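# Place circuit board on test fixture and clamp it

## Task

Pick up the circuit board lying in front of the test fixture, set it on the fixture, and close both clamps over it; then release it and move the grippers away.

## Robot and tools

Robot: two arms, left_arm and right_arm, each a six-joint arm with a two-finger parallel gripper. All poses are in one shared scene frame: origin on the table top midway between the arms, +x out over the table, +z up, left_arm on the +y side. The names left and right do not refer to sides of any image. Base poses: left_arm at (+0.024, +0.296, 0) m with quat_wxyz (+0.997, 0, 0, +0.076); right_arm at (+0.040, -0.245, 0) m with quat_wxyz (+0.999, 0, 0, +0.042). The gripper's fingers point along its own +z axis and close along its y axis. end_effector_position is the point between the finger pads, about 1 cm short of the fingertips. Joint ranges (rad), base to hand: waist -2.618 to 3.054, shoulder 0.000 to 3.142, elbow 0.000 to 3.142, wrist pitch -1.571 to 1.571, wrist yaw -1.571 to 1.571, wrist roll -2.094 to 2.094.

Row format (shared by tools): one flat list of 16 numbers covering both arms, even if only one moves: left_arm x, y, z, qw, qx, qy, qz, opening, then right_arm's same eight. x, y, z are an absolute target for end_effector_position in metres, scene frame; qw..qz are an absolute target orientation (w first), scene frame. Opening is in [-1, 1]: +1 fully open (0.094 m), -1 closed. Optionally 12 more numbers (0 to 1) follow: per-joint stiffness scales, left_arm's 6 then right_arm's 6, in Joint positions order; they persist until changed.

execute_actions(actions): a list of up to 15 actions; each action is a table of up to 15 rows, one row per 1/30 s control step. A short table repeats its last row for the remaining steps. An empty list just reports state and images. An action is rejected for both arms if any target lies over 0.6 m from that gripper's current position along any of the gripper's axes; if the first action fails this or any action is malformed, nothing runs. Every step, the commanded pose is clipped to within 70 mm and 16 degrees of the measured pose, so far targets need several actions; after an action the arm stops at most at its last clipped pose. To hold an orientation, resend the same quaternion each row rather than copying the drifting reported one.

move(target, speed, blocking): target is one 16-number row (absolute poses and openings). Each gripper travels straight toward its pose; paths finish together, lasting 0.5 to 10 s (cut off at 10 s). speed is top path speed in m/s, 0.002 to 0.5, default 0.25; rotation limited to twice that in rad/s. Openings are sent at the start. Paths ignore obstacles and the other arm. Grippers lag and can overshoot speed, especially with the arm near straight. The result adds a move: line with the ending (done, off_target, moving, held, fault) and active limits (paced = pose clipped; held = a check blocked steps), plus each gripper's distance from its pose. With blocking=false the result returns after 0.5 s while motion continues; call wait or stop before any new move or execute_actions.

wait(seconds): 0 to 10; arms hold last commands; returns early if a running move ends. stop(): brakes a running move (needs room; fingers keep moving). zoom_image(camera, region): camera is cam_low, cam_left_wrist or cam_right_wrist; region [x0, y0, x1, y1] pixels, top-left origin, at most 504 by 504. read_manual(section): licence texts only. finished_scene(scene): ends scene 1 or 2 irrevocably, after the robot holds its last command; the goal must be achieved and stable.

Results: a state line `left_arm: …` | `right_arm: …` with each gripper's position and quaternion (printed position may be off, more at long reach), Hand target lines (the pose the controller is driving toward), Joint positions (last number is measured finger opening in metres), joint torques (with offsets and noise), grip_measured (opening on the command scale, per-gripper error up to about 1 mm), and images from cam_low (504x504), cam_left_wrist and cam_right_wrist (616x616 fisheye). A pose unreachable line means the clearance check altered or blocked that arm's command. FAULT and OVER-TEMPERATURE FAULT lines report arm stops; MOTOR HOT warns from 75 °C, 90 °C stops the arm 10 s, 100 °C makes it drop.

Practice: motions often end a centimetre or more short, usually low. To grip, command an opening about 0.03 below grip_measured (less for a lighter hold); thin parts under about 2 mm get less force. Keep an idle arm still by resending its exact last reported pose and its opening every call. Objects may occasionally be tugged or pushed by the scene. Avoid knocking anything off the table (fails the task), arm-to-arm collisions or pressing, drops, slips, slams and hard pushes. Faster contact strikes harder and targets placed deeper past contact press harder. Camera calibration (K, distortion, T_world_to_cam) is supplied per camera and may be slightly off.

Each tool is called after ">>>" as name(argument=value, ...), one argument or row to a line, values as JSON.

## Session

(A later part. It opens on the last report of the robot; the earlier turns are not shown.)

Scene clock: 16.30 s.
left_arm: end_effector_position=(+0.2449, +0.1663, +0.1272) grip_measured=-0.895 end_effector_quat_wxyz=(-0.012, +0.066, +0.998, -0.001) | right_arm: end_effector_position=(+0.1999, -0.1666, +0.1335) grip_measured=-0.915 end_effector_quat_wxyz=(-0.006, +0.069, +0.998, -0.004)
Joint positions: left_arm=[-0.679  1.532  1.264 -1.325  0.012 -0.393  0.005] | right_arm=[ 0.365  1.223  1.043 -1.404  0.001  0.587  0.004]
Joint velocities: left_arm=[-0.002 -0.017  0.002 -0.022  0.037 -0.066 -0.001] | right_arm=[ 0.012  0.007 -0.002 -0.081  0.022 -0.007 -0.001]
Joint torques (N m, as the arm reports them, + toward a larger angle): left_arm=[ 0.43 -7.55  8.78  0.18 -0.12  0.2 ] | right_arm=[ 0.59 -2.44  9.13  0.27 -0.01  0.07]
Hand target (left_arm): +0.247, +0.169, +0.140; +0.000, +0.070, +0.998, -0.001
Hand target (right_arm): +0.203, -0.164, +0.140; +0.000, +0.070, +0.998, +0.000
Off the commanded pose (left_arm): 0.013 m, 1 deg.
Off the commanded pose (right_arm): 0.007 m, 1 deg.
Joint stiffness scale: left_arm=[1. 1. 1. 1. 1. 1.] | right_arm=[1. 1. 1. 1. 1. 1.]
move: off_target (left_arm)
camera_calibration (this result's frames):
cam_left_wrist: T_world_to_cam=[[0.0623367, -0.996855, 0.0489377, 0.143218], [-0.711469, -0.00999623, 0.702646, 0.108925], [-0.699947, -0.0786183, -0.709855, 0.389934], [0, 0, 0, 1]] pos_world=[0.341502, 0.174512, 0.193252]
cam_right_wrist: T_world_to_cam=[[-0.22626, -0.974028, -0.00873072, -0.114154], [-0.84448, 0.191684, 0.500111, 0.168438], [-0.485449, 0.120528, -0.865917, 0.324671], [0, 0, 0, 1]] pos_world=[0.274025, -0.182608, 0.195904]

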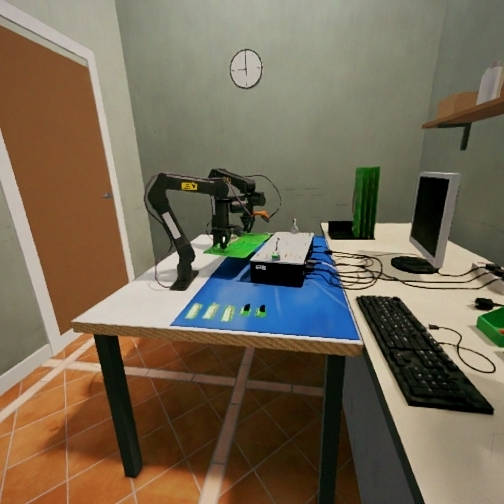

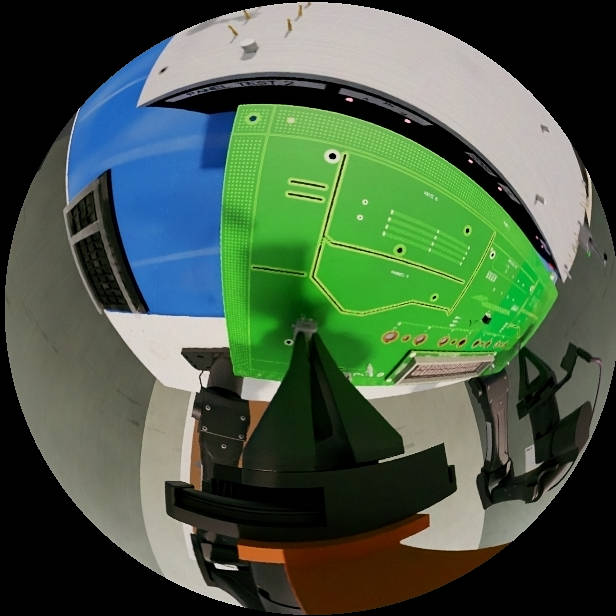

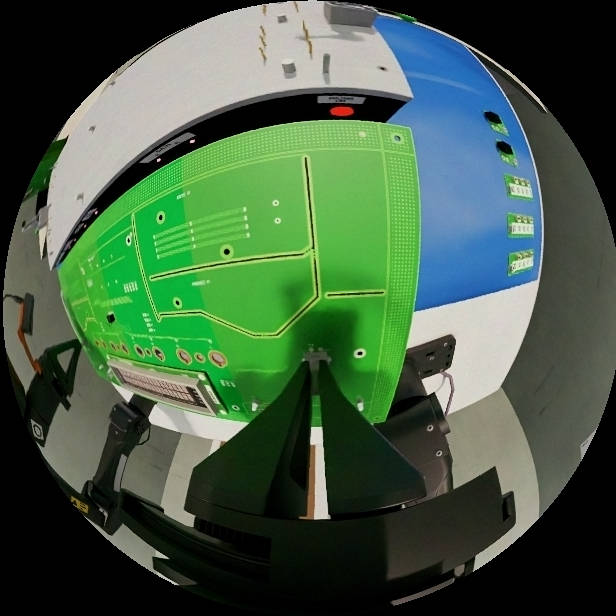

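>>> move(
  target=[0.255,0.195,0.173,0,-0.07,-0.9976,0,-0.94,0.211,-0.139,0.166,0,-0.07,-0.9976,0,-0.945],
  speed=0.06,
)

>>> move(
  target=[0.33,0.184,0.173,0,-0.07,-0.9976,0,-0.94,0.286,-0.150,0.168,0,-0.07,-0.9976,0,-0.945],
  speed=0.06,
)

Scene clock: 17.70 s.
left_arm: end_effector_position=(+0.2544, +0.1911, +0.1589) grip_measured=-0.895 end_effector_quat_wxyz=(-0.015, +0.066, +0.998, -0.000) | right_arm: end_effector_position=(+0.2090, -0.1415, +0.1602) grip_measured=-0.915 end_effector_quat_wxyz=(-0.004, +0.069, +0.998, -0.002)
Joint positions: left_arm=[-0.576  1.532  1.39  -1.458  0.011 -0.291  0.005] | right_arm=[ 0.457  1.304  1.205 -1.479 -0.002  0.678  0.004]
Joint velocities: left_arm=[ 0.002 -0.012  0.017  0.007 -0.007 -0.051  0.001] | right_arm=[-0.012  0.007 -0.007 -0.037 -0.037  0.022 -0.   ]
Joint torques (N m, as the arm reports them, + toward a larger angle): left_arm=[ 0.56 -7.79  8.87  0.16 -0.11  0.17] | right_arm=[ 0.58 -2.79  9.05  0.29  0.05  0.08]
Hand target (left_arm): +0.255, +0.194, +0.173; +0.001, +0.070, +0.998, -0.001
Hand target (right_arm): +0.212, -0.139, +0.166; +0.001, +0.070, +0.998, -0.000
Off the commanded pose (left_arm): 0.015 m, 2 deg.
Off the commanded pose (right_arm): 0.007 m, 0 deg.
Joint stiffness scale: left_arm=[1. 1. 1. 1. 1. 1.] | right_arm=[1. 1. 1. 1. 1. 1.]
move: off_target (left_arm)
camera_calibration (this result's frames):
cam_left_wrist: T_world_to_cam=[[0.0630167, -0.996901, 0.047097, 0.165915], [-0.70722, -0.0113087, 0.706903, 0.0922361], [-0.70418, -0.0778546, -0.70574, 0.421341], [0, 0, 0, 1]] pos_world=[0.351475, 0.199247, 0.224341]
cam_right_wrist: T_world_to_cam=[[-0.225483, -0.97415, -0.0137298, -0.0868617], [-0.846965, 0.18904, 0.496904, 0.15863], [-0.481463, 0.123672, -0.867697, 0.349085], [0, 0, 0, 1]] pos_world=[0.28284, -0.157776, 0.222883]

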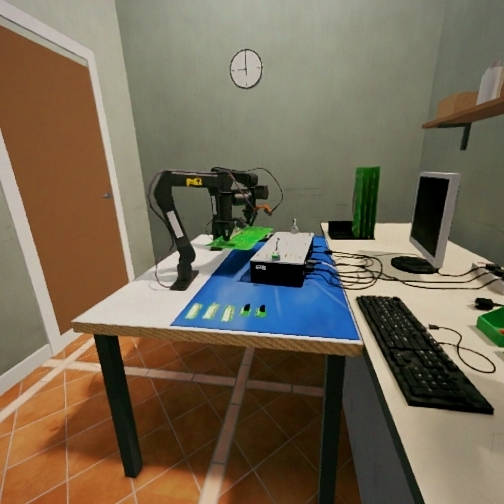

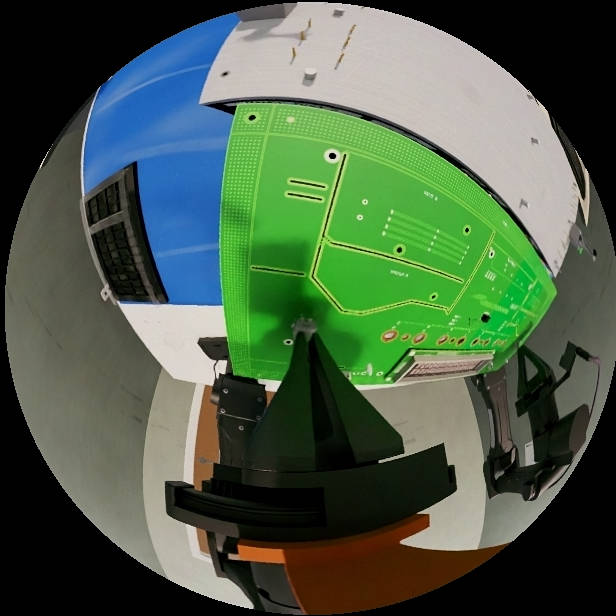

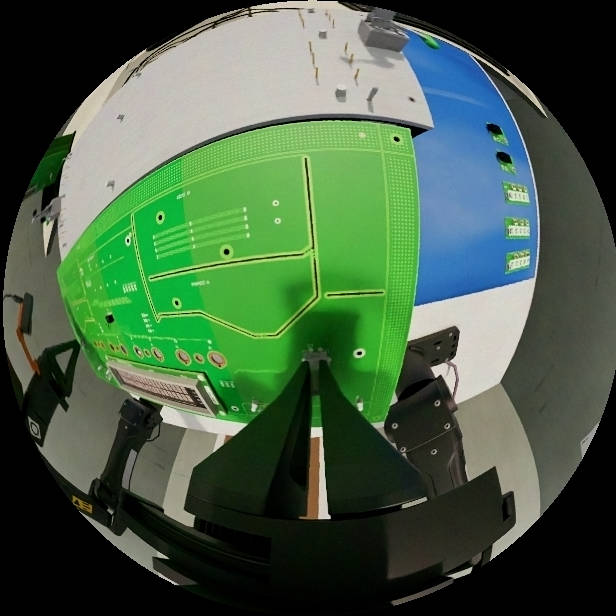

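Scene clock: 19.30 s.
left_arm: end_effector_position=(+0.3264, +0.1816, +0.1634) grip_measured=-0.895 end_effector_quat_wxyz=(-0.009, +0.067, +0.998, -0.001) | right_arm: end_effector_position=(+0.2776, -0.1507, +0.1619) grip_measured=-0.915 end_effector_quat_wxyz=(-0.014, +0.072, +0.997, -0.003)
Joint positions: left_arm=[-0.513  1.792  1.693 -1.488  0.008 -0.226  0.005] | right_arm=[ 0.283  1.541  1.411 -1.469 -0.008  0.511  0.004]
Joint velocities: left_arm=[-0.017 -0.007 -0.007 -0.051 -0.007 -0.022 -0.   ] | right_arm=[-0.027  0.007 -0.012 -0.081 -0.037 -0.037  0.   ]
Joint torques (N m, as the arm reports them, + toward a larger angle): left_arm=[ 0.51 -8.52  9.11  0.27 -0.04  0.15] | right_arm=[-0.56 -5.24  9.08  0.42  0.08 -0.06]
Hand target (left_arm): +0.330, +0.184, +0.172; +0.001, +0.070, +0.998, -0.001
Hand target (right_arm): +0.285, -0.150, +0.167; -0.001, +0.070, +0.998, +0.001
Off the commanded pose (left_arm): 0.011 m, 1 deg.
Off the commanded pose (right_arm): 0.010 m, 2 deg.
Joint stiffness scale: left_arm=[1. 1. 1. 1. 1. 1.] | right_arm=[1. 1. 1. 1. 1. 1.]
move: off_target (left_arm)
camera_calibration (this result's frames):
cam_left_wrist: T_world_to_cam=[[0.0607821, -0.996834, 0.0512591, 0.151782], [-0.716578, -0.00782856, 0.697463, 0.143823], [-0.694853, -0.0791244, -0.714785, 0.473136], [0, 0, 0, 1]] pos_world=[0.422595, 0.189864, 0.230099]
cam_right_wrist: T_world_to_cam=[[-0.232158, -0.972643, -0.00824838, -0.0791394], [-0.834701, 0.194865, 0.515074, 0.212118], [-0.499376, 0.126464, -0.857106, 0.388343], [0, 0, 0, 1]] pos_world=[0.352611, -0.16742, 0.222942]

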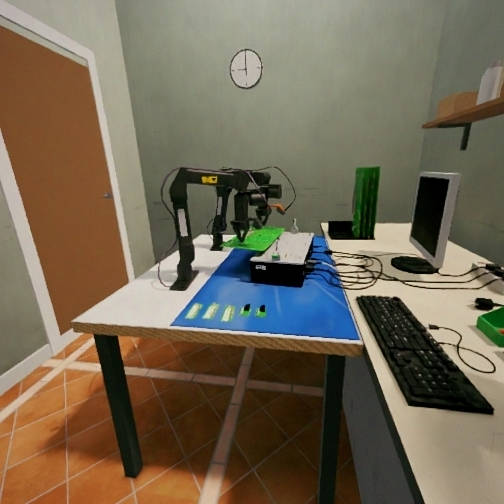

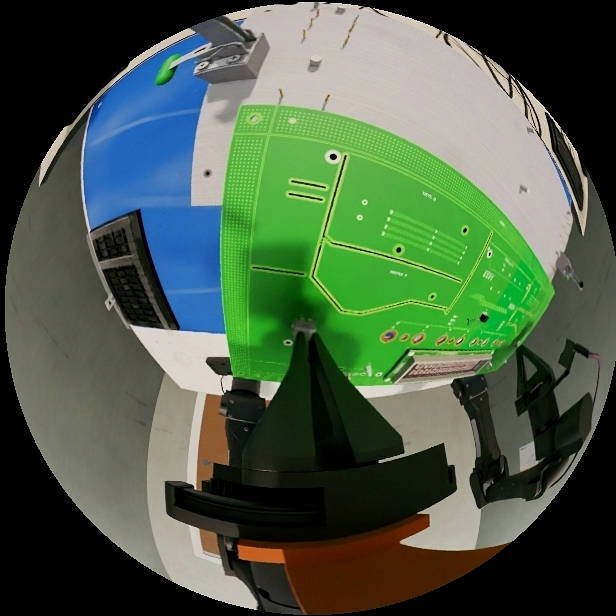

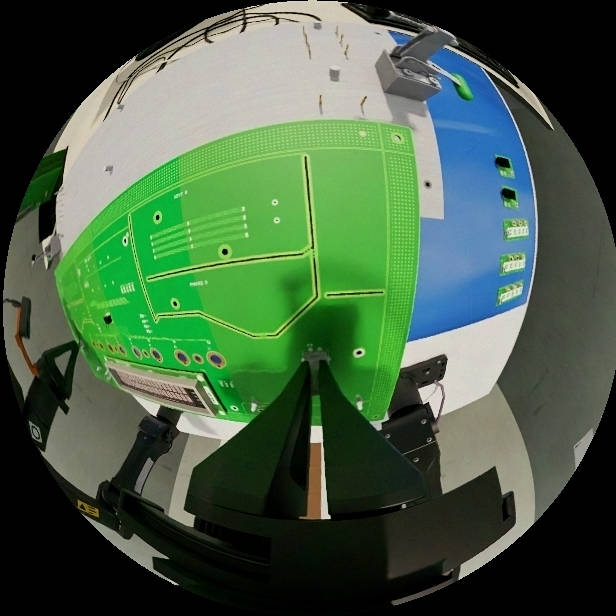

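>>> move(
  target=[0.40,0.175,0.168,0,-0.07,-0.9976,0,-0.94,0.36,-0.160,0.166,0,-0.07,-0.9976,0,-0.945],
  speed=0.05,
)

>>> zoom_image(
  camera="cam_low",
  region=[230, 190, 330, 290],
)

Scene clock: 21.33 s.
left_arm: end_effector_position=(+0.3967, +0.1732, +0.1581) grip_measured=-0.895 end_effector_quat_wxyz=(-0.001, +0.066, +0.998, -0.002) | right_arm: end_effector_position=(+0.3541, -0.1600, +0.1590) grip_measured=-0.915 end_effector_quat_wxyz=(-0.011, +0.071, +0.997, -0.003)
Joint positions: left_arm=[-0.471  2.073  2.059 -1.558  0.004 -0.187  0.005] | right_arm=[ 0.175  1.804  1.69  -1.479 -0.002  0.402  0.004]
Joint velocities: left_arm=[ 0.002  0.017 -0.002  0.007 -0.095 -0.022 -0.001] | right_arm=[ 0.007  0.007  0.002 -0.007  0.007  0.037  0.002]
Joint torques (N m, as the arm reports them, + toward a larger angle): left_arm=[  0.33 -11.09   8.84   0.3   -0.04   0.18] | right_arm=[-0.51 -8.25  9.03  0.38  0.01 -0.03]
Hand target (left_arm): +0.400, +0.175, +0.167; +0.009, +0.070, +0.997, -0.003
Hand target (right_arm): +0.360, -0.160, +0.165; -0.001, +0.070, +0.998, +0.001
Off the commanded pose (left_arm): 0.011 m, 1 deg.
Off the commanded pose (right_arm): 0.009 m, 1 deg.
Joint stiffness scale: left_arm=[1. 1. 1. 1. 1. 1.] | right_arm=[1. 1. 1. 1. 1. 1.]
joint sent to its limit (left arm) — the command would take joint 4 (wrist pitch) past its lower limit, so that joint was sent only as far as its limit.
move: off_target (left_arm)
camera_calibration (this result's frames):
cam_left_wrist: T_world_to_cam=[[0.0622287, -0.996583, 0.0543044, 0.138311], [-0.727135, -0.00799891, 0.686447, 0.203747], [-0.683668, -0.0822034, -0.725149, 0.515285], [0, 0, 0, 1]] pos_world=[0.491829, 0.181826, 0.226286]
cam_right_wrist: T_world_to_cam=[[-0.230497, -0.973033, -0.00882136, -0.0709921], [-0.838763, 0.194078, 0.508734, 0.2816], [-0.493303, 0.12466, -0.860879, 0.423463], [0, 0, 0, 1]] pos_world=[0.428728, -0.176519, 0.220665]

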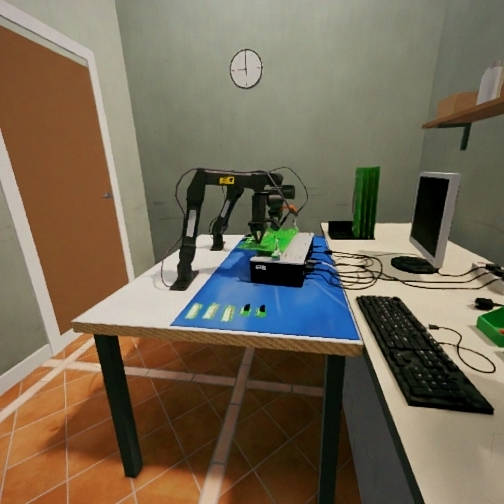

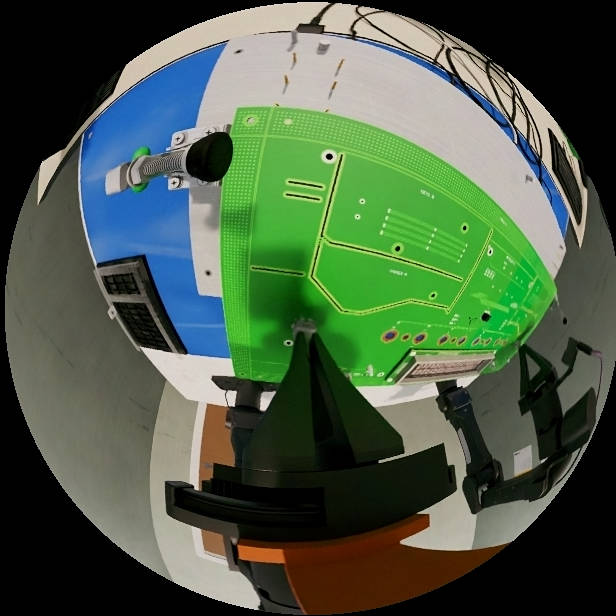

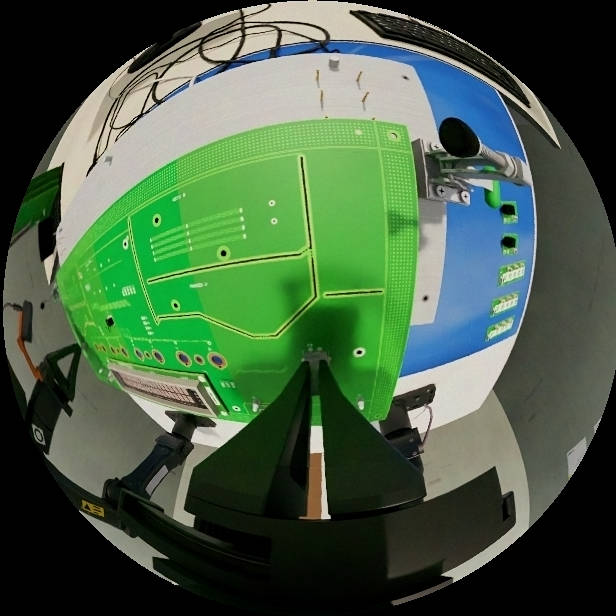

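Region (230, 190, 330, 290) of cam_low's 504x504 image, scaled by 5.040, with more detail than that image has.

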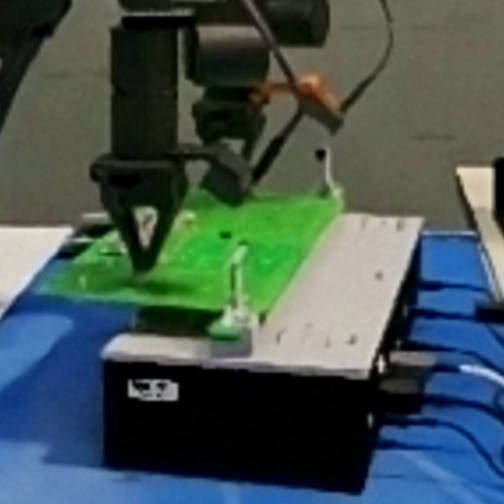

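>>> move(
  target=[0.40,0.175,0.14,0,-0.07,-0.9976,0,-0.94,0.36,-0.160,0.145,0,-0.07,-0.9976,0,-0.945],
  speed=0.03,
)

>>> zoom_image(
  camera="cam_low",
  region=[230, 210, 320, 280],
)

Scene clock: 22.57 s.
left_arm: end_effector_position=(+0.3953, +0.1731, +0.1435) grip_measured=-0.895 end_effector_quat_wxyz=(-0.010, +0.066, +0.998, -0.001) | right_arm: end_effector_position=(+0.3540, -0.1603, +0.1473) grip_measured=-0.915 end_effector_quat_wxyz=(-0.013, +0.070, +0.997, -0.004)
Joint positions: left_arm=[-0.471  2.073  2.    -1.516  0.007 -0.186  0.005] | right_arm=[ 0.175  1.804  1.643 -1.438 -0.     0.4    0.004]
Joint velocities: left_arm=[-0.002  0.002 -0.017  0.022  0.007 -0.022  0.   ] | right_arm=[-0.002 -0.012 -0.017  0.022 -0.037  0.007  0.   ]
Joint torques (N m, as the arm reports them, + toward a larger angle): left_arm=[  0.43 -11.51   4.63   0.75  -0.09   0.16] | right_arm=[-0.35 -9.    5.21  0.77  0.01 -0.03]
Hand target (left_arm): +0.400, +0.175, +0.140; -0.000, +0.070, +0.998, +0.000
Hand target (right_arm): +0.360, -0.160, +0.145; -0.000, +0.070, +0.998, -0.000
Off the commanded pose (left_arm): 0.006 m, 1 deg.
Off the commanded pose (right_arm): 0.006 m, 2 deg.
Joint stiffness scale: left_arm=[1. 1. 1. 1. 1. 1.] | right_arm=[1. 1. 1. 1. 1. 1.]
move: done
camera_calibration (this result's frames):
cam_left_wrist: T_world_to_cam=[[0.0624041, -0.996759, 0.0507629, 0.139569], [-0.715189, -0.00918378, 0.698871, 0.206472], [-0.69614, -0.0799175, -0.713444, 0.506508], [0, 0, 0, 1]] pos_world=[0.491557, 0.181492, 0.209983]
cam_right_wrist: T_world_to_cam=[[-0.229392, -0.973321, -0.00513824, -0.0723499], [-0.836313, 0.194396, 0.512631, 0.286109], [-0.497955, 0.121891, -0.858594, 0.414188], [0, 0, 0, 1]] pos_world=[0.428927, -0.176524, 0.208579]

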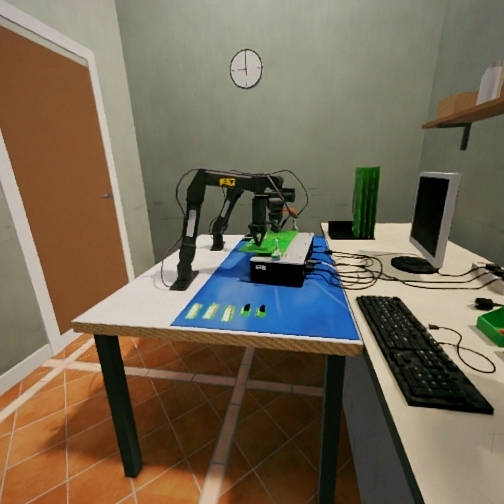

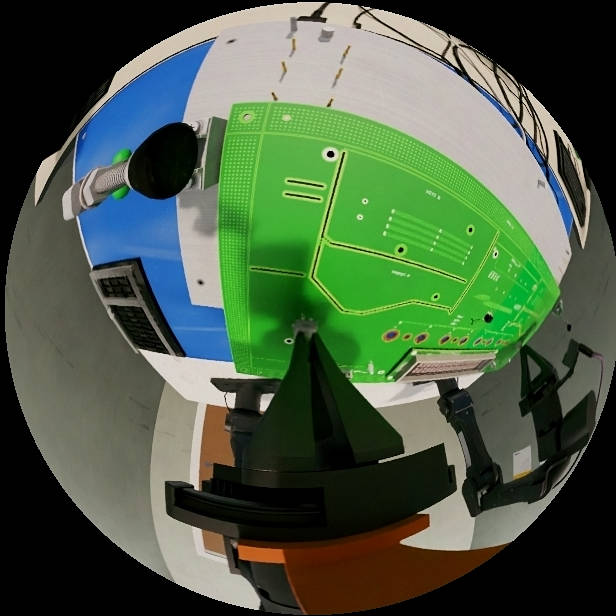

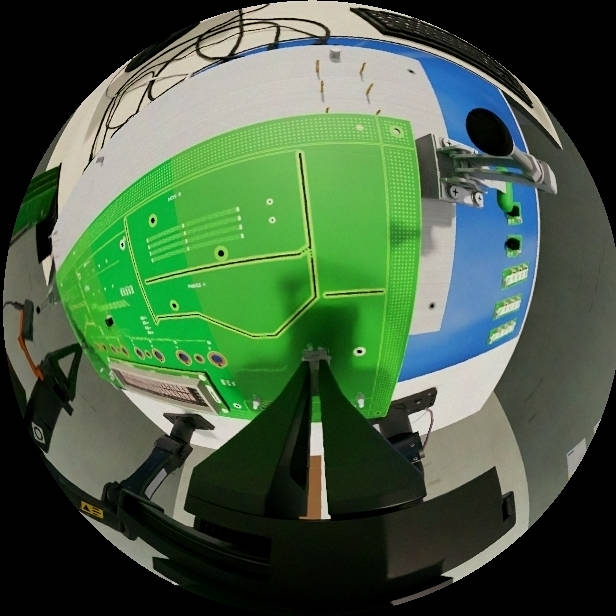

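Region (230, 210, 320, 280) of cam_low's 504x504 image, scaled by 5.600, with more detail than that image has.

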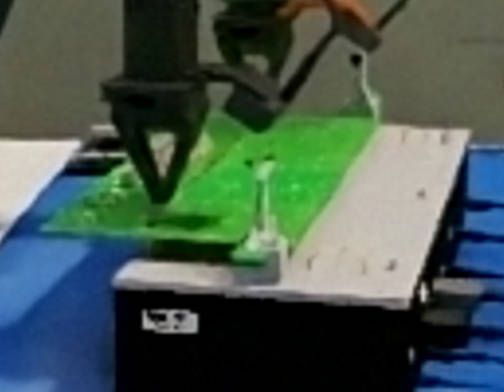

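>>> move(
  target=[0.40,0.175,0.136,0,-0.07,-0.9976,0,-0.94,0.36,-0.160,0.145,0,-0.07,-0.9976,0,-0.945],
  speed=0.02,
)

Scene clock: 23.57 s.
left_arm: end_effector_position=(+0.3952, +0.1732, +0.1425) grip_measured=-0.895 end_effector_quat_wxyz=(-0.007, +0.066, +0.998, -0.002) | right_arm: end_effector_position=(+0.3540, -0.1603, +0.1473) grip_measured=-0.915 end_effector_quat_wxyz=(-0.013, +0.070, +0.997, -0.004)
Joint positions: left_arm=[-0.471  2.066  1.986 -1.503  0.007 -0.186  0.005] | right_arm=[ 0.175  1.804  1.643 -1.438 -0.     0.4    0.004]
Joint velocities: left_arm=[-0.007 -0.017 -0.007  0.037 -0.007 -0.007  0.   ] | right_arm=[-0.022  0.012  0.002 -0.037 -0.022  0.022 -0.001]
Joint torques (N m, as the arm reports them, + toward a larger angle): left_arm=[  0.4  -11.1    4.21   0.78  -0.08   0.17] | right_arm=[-0.34 -8.96  5.28  0.77  0.01 -0.04]
Hand target (left_arm): +0.400, +0.175, +0.136; -0.001, +0.070, +0.998, +0.000
Hand target (right_arm): +0.360, -0.160, +0.145; -0.000, +0.070, +0.998, -0.000
Off the commanded pose (left_arm): 0.008 m, 1 deg.
Off the commanded pose (right_arm): 0.006 m, 2 deg.
Joint stiffness scale: left_arm=[1. 1. 1. 1. 1. 1.] | right_arm=[1. 1. 1. 1. 1. 1.]
move: done
camera_calibration (this result's frames):
cam_left_wrist: T_world_to_cam=[[0.0621494, -0.996698, 0.0522519, 0.139581], [-0.718555, -0.00834835, 0.69542, 0.208792], [-0.692687, -0.0807658, -0.716702, 0.505052], [0, 0, 0, 1]] pos_world=[0.491197, 0.181655, 0.20948]
cam_right_wrist: T_world_to_cam=[[-0.229392, -0.973321, -0.00513824, -0.0723499], [-0.836313, 0.194396, 0.512631, 0.286109], [-0.497955, 0.121891, -0.858594, 0.414188], [0, 0, 0, 1]] pos_world=[0.428927, -0.176524, 0.208579]

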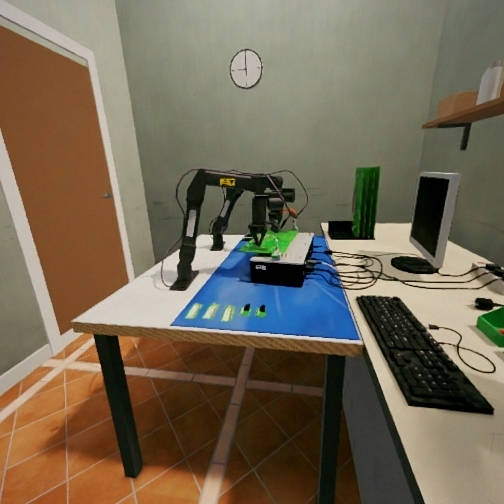

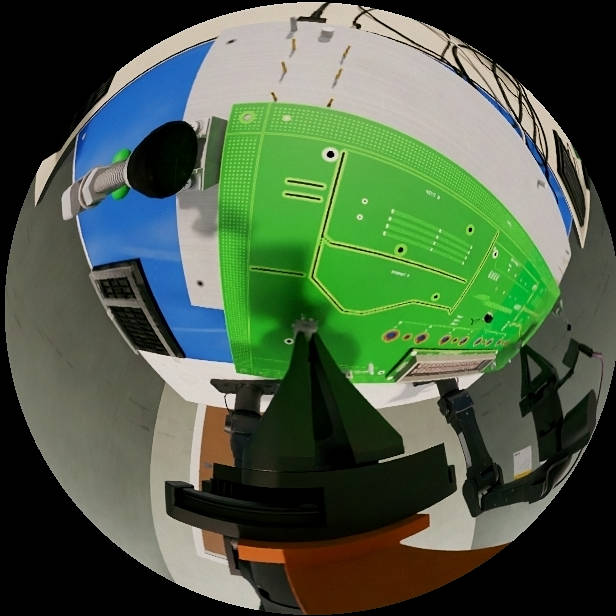

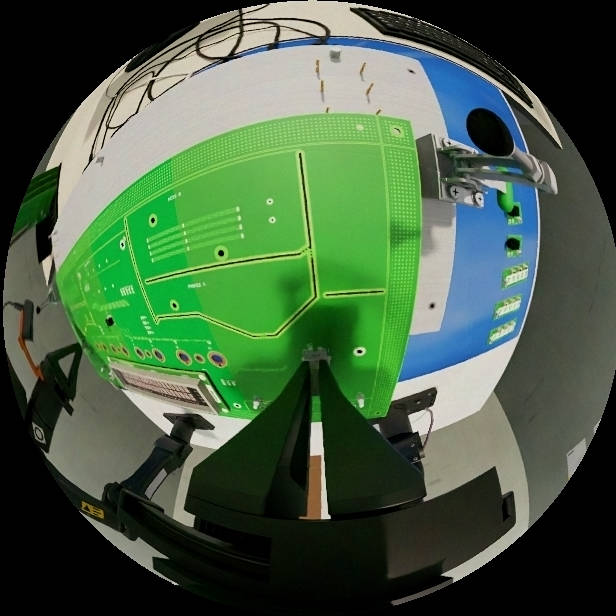

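>>> move(
  target=[0.397,0.174,0.143,0,0.07,0.9976,0,-0.65,0.36,-0.160,0.145,0,-0.07,-0.9976,0,-0.945],
  speed=0.02,
)

>>> move(
  target=[0.397,0.174,0.145,0.13,0.069,0.989,-0.009,-0.65,0.36,-0.160,0.145,0,-0.07,-0.9976,0,-0.945],
  speed=0.08,
)

>>> zoom_image(
  camera="cam_left_wrist",
  region=[250, 290, 370, 410],
)

Scene clock: 24.70 s.
left_arm: end_effector_position=(+0.3951, +0.1733, +0.1424) grip_measured=-0.652 end_effector_quat_wxyz=(-0.008, +0.066, +0.998, -0.002) | right_arm: end_effector_position=(+0.3538, -0.1602, +0.1473) grip_measured=-0.915 end_effector_quat_wxyz=(-0.014, +0.070, +0.997, -0.004)
Joint positions: left_arm=[-0.471  2.067  1.986 -1.504  0.007 -0.186  0.016] | right_arm=[ 0.175  1.804  1.643 -1.439 -0.001  0.4    0.004]
Joint velocities: left_arm=[ 0.002 -0.032  0.012 -0.066 -0.007  0.037 -0.001] | right_arm=[-0.002 -0.007  0.007 -0.066  0.037  0.051 -0.001]
Joint torques (N m, as the arm reports them, + toward a larger angle): left_arm=[ -0.02 -11.8    5.61   0.58  -0.08   0.11] | right_arm=[-0.34 -8.95  5.28  0.78  0.01 -0.03]
Hand target (left_arm): +0.397, +0.174, +0.143; -0.000, +0.070, +0.998, +0.000
Hand target (right_arm): +0.360, -0.160, +0.145; -0.000, +0.070, +0.998, -0.000
Off the commanded pose (left_arm): 0.002 m, 1 deg.
Off the commanded pose (right_arm): 0.007 m, 2 deg.
Joint stiffness scale: left_arm=[1. 1. 1. 1. 1. 1.] | right_arm=[1. 1. 1. 1. 1. 1.]
move: done
camera_calibration (this result's frames):
cam_left_wrist: T_world_to_cam=[[0.0621872, -0.996711, 0.0519685, 0.139648], [-0.718051, -0.00851471, 0.695938, 0.208587], [-0.693206, -0.0805945, -0.716219, 0.505004], [0, 0, 0, 1]] pos_world=[0.491164, 0.181665, 0.209273]
cam_right_wrist: T_world_to_cam=[[-0.229407, -0.973317, -0.0051149, -0.072377], [-0.835883, 0.194316, 0.513363, 0.285662], [-0.498671, 0.122044, -0.858156, 0.414304], [0, 0, 0, 1]] pos_world=[0.428778, -0.176518, 0.208519]

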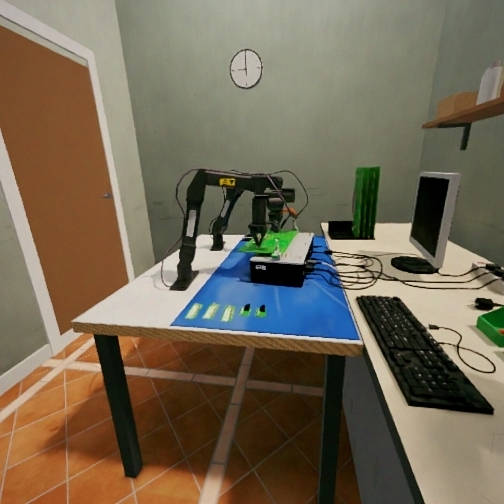

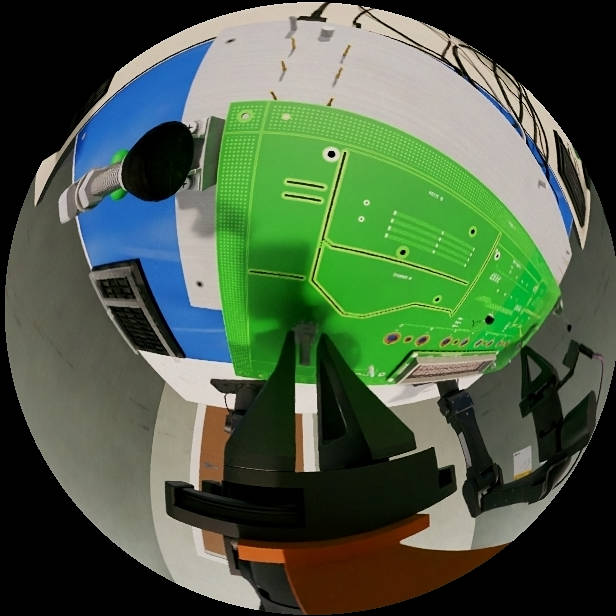

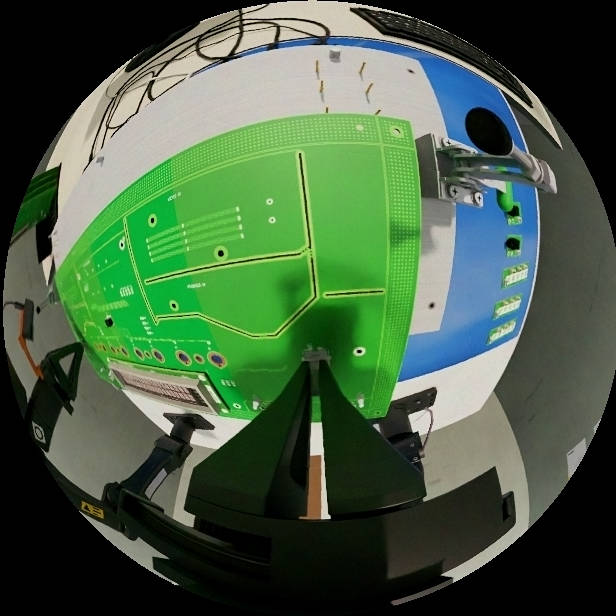

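Scene clock: 26.90 s.
left_arm: end_effector_position=(+0.3974, +0.1752, +0.1398) grip_measured=-0.652 end_effector_quat_wxyz=(+0.118, +0.071, +0.990, -0.011) | right_arm: end_effector_position=(+0.3537, -0.1603, +0.1473) grip_measured=-0.915 end_effector_quat_wxyz=(-0.014, +0.070, +0.997, -0.004)
Joint positions: left_arm=[-0.486  1.812  1.597 -1.122 -0.04  -0.186  0.016] | right_arm=[ 0.175  1.804  1.643 -1.439 -0.001  0.4    0.004]
Joint velocities: left_arm=[-0.012 -0.002  0.012 -0.051  0.081 -0.007  0.   ] | right_arm=[ 0.002  0.002 -0.002  0.051  0.081 -0.007  0.001]
Joint torques (N m, as the arm reports them, + toward a larger angle): left_arm=[ -0.7  -10.97   5.75   0.98  -0.16  -0.06] | right_arm=[-0.34 -8.95  5.27  0.78  0.01 -0.03]
Hand target (left_arm): +0.397, +0.174, +0.144; +0.130, +0.071, +0.989, -0.009
Hand target (right_arm): +0.360, -0.160, +0.145; -0.000, +0.070, +0.998, -0.000
Off the commanded pose (left_arm): 0.005 m, 1 deg.
Off the commanded pose (right_arm): 0.007 m, 2 deg.
Joint stiffness scale: left_arm=[1. 1. 1. 1. 1. 1.] | right_arm=[1. 1. 1. 1. 1. 1.]
move: done
camera_calibration (this result's frames):
cam_left_wrist: T_world_to_cam=[[0.0336716, -0.994547, 0.0987073, 0.146046], [-0.867634, 0.0199322, 0.496804, 0.294307], [-0.496062, -0.10237, -0.862231, 0.450739], [0, 0, 0, 1]] pos_world=[0.474028, 0.185526, 0.228012]
cam_right_wrist: T_world_to_cam=[[-0.229409, -0.973318, -0.00493508, -0.0724476], [-0.835693, 0.194367, 0.513652, 0.285487], [-0.498987, 0.12196, -0.857984, 0.414337], [0, 0, 0, 1]] pos_world=[0.428709, -0.176536, 0.208496]

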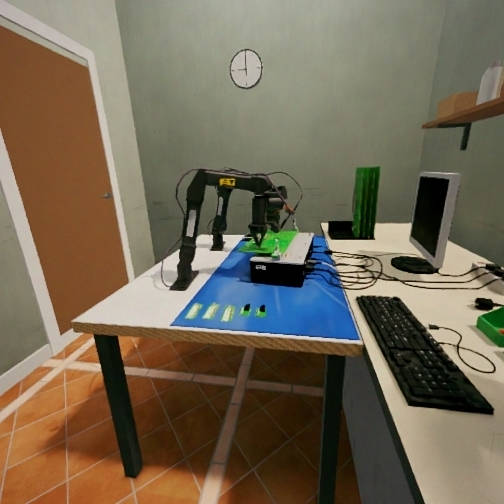

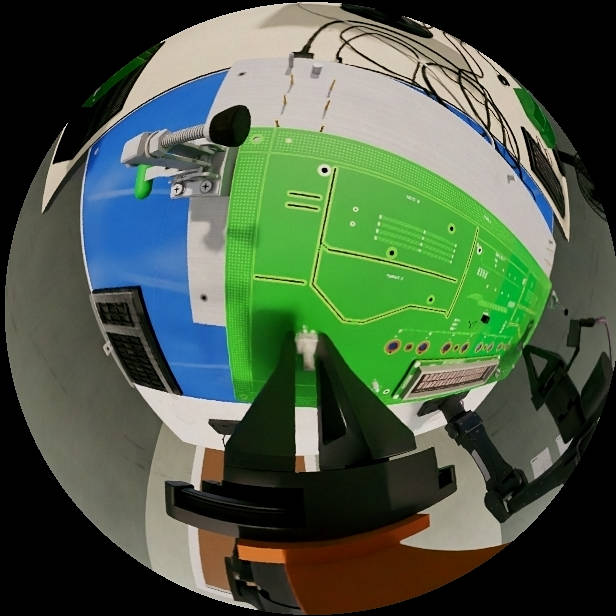

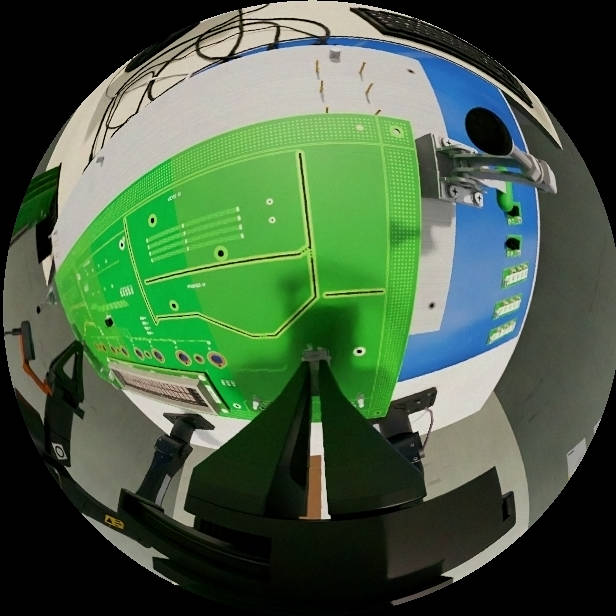

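Region (250, 290, 370, 410) of cam_left_wrist's 616x616 image, scaled by 4.200, with more detail than that image has.

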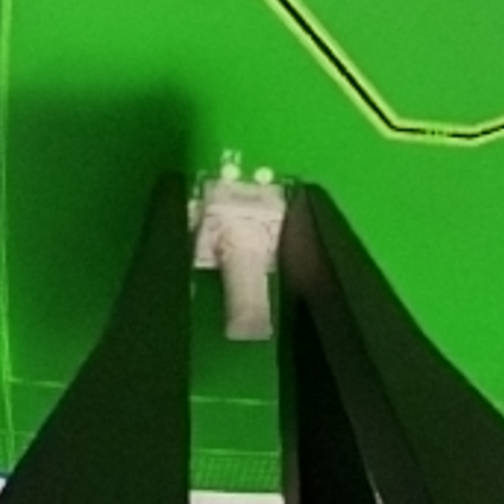

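>>> move(
  target=[0.393,0.172,0.151,0.13,0.069,0.989,-0.009,-0.65,0.36,-0.160,0.145,0,-0.07,-0.9976,0,-0.945],
  speed=0.03,
)

>>> zoom_image(
  camera="cam_left_wrist",
  region=[250, 290, 370, 410],
)

>>> zoom_image(
  camera="cam_left_wrist",
  region=[230, 40, 350, 160],
)

Scene clock: 27.90 s.
left_arm: end_effector_position=(+0.3963, +0.1716, +0.1442) grip_measured=-0.652 end_effector_quat_wxyz=(+0.124, +0.072, +0.990, -0.012) | right_arm: end_effector_position=(+0.3538, -0.1602, +0.1473) grip_measured=-0.915 end_effector_quat_wxyz=(-0.014, +0.070, +0.997, -0.004)
Joint positions: left_arm=[-0.497  1.8    1.597 -1.121 -0.043 -0.195  0.016] | right_arm=[ 0.175  1.804  1.643 -1.439 -0.001  0.4    0.004]
Joint velocities: left_arm=[ 0.012 -0.007 -0.002  0.037  0.022  0.037 -0.   ] | right_arm=[-0.007  0.007  0.002  0.081 -0.007  0.007 -0.   ]
Joint torques (N m, as the arm reports them, + toward a larger angle): left_arm=[ -0.6  -10.72   6.79   0.8   -0.16  -0.12] | right_arm=[-0.34 -8.96  5.28  0.78  0.01 -0.03]
Hand target (left_arm): +0.393, +0.172, +0.151; +0.130, +0.069, +0.989, -0.009
Hand target (right_arm): +0.360, -0.160, +0.145; -0.000, +0.070, +0.998, -0.000
Off the commanded pose (left_arm): 0.008 m, 1 deg.
Off the commanded pose (right_arm): 0.007 m, 2 deg.
Joint stiffness scale: left_arm=[1. 1. 1. 1. 1. 1.] | right_arm=[1. 1. 1. 1. 1. 1.]
move: done
camera_calibration (this result's frames):
cam_left_wrist: T_world_to_cam=[[0.0301946, -0.994263, 0.102616, 0.142791], [-0.873915, 0.0235687, 0.485508, 0.29476], [-0.485141, -0.104338, -0.868189, 0.450469], [0, 0, 0, 1]] pos_world=[0.471824, 0.182026, 0.233331]
cam_right_wrist: T_world_to_cam=[[-0.229407, -0.973317, -0.0051149, -0.072377], [-0.835883, 0.194316, 0.513363, 0.285662], [-0.498671, 0.122044, -0.858156, 0.414304], [0, 0, 0, 1]] pos_world=[0.428778, -0.176518, 0.208519]

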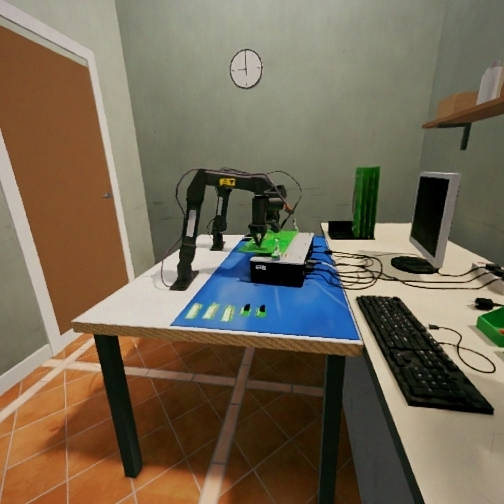

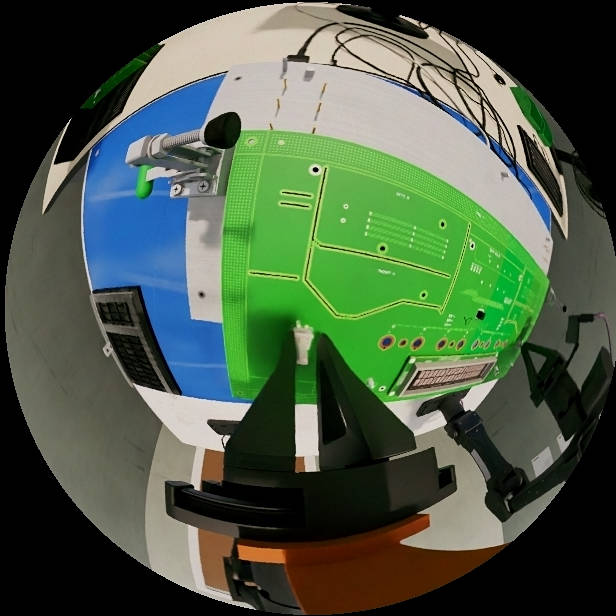

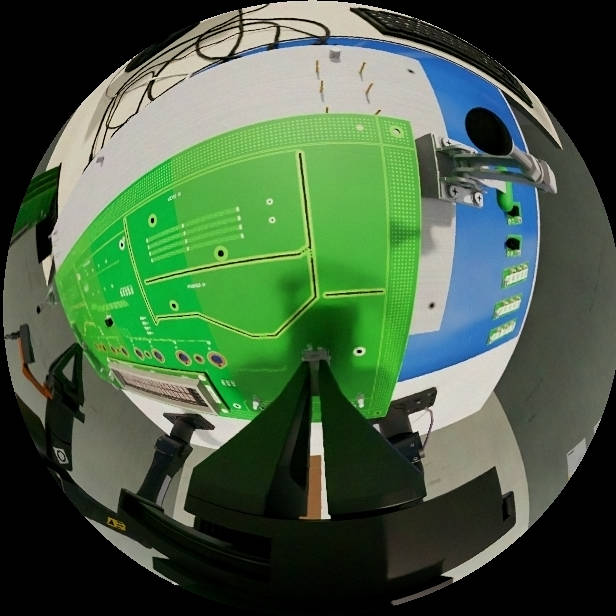

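Region (250, 290, 370, 410) of cam_left_wrist's 616x616 image, scaled by 4.200, with more detail than that image has.

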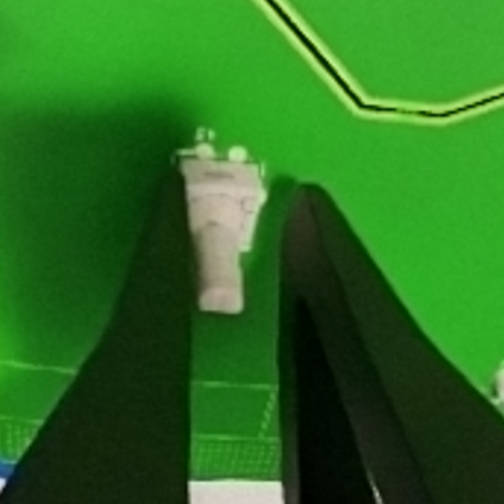

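Region (230, 40, 350, 160) of cam_left_wrist's 616x616 image, scaled by 4.200, with more detail than that image has.

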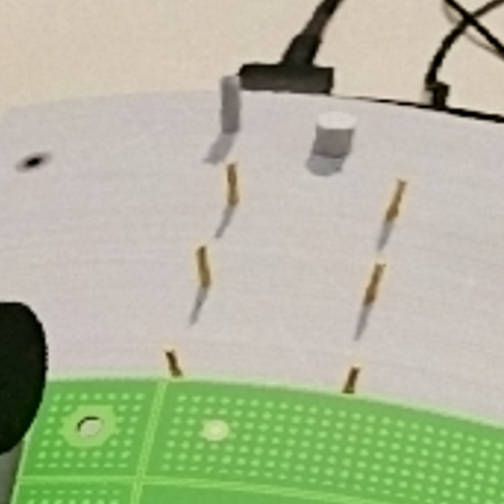

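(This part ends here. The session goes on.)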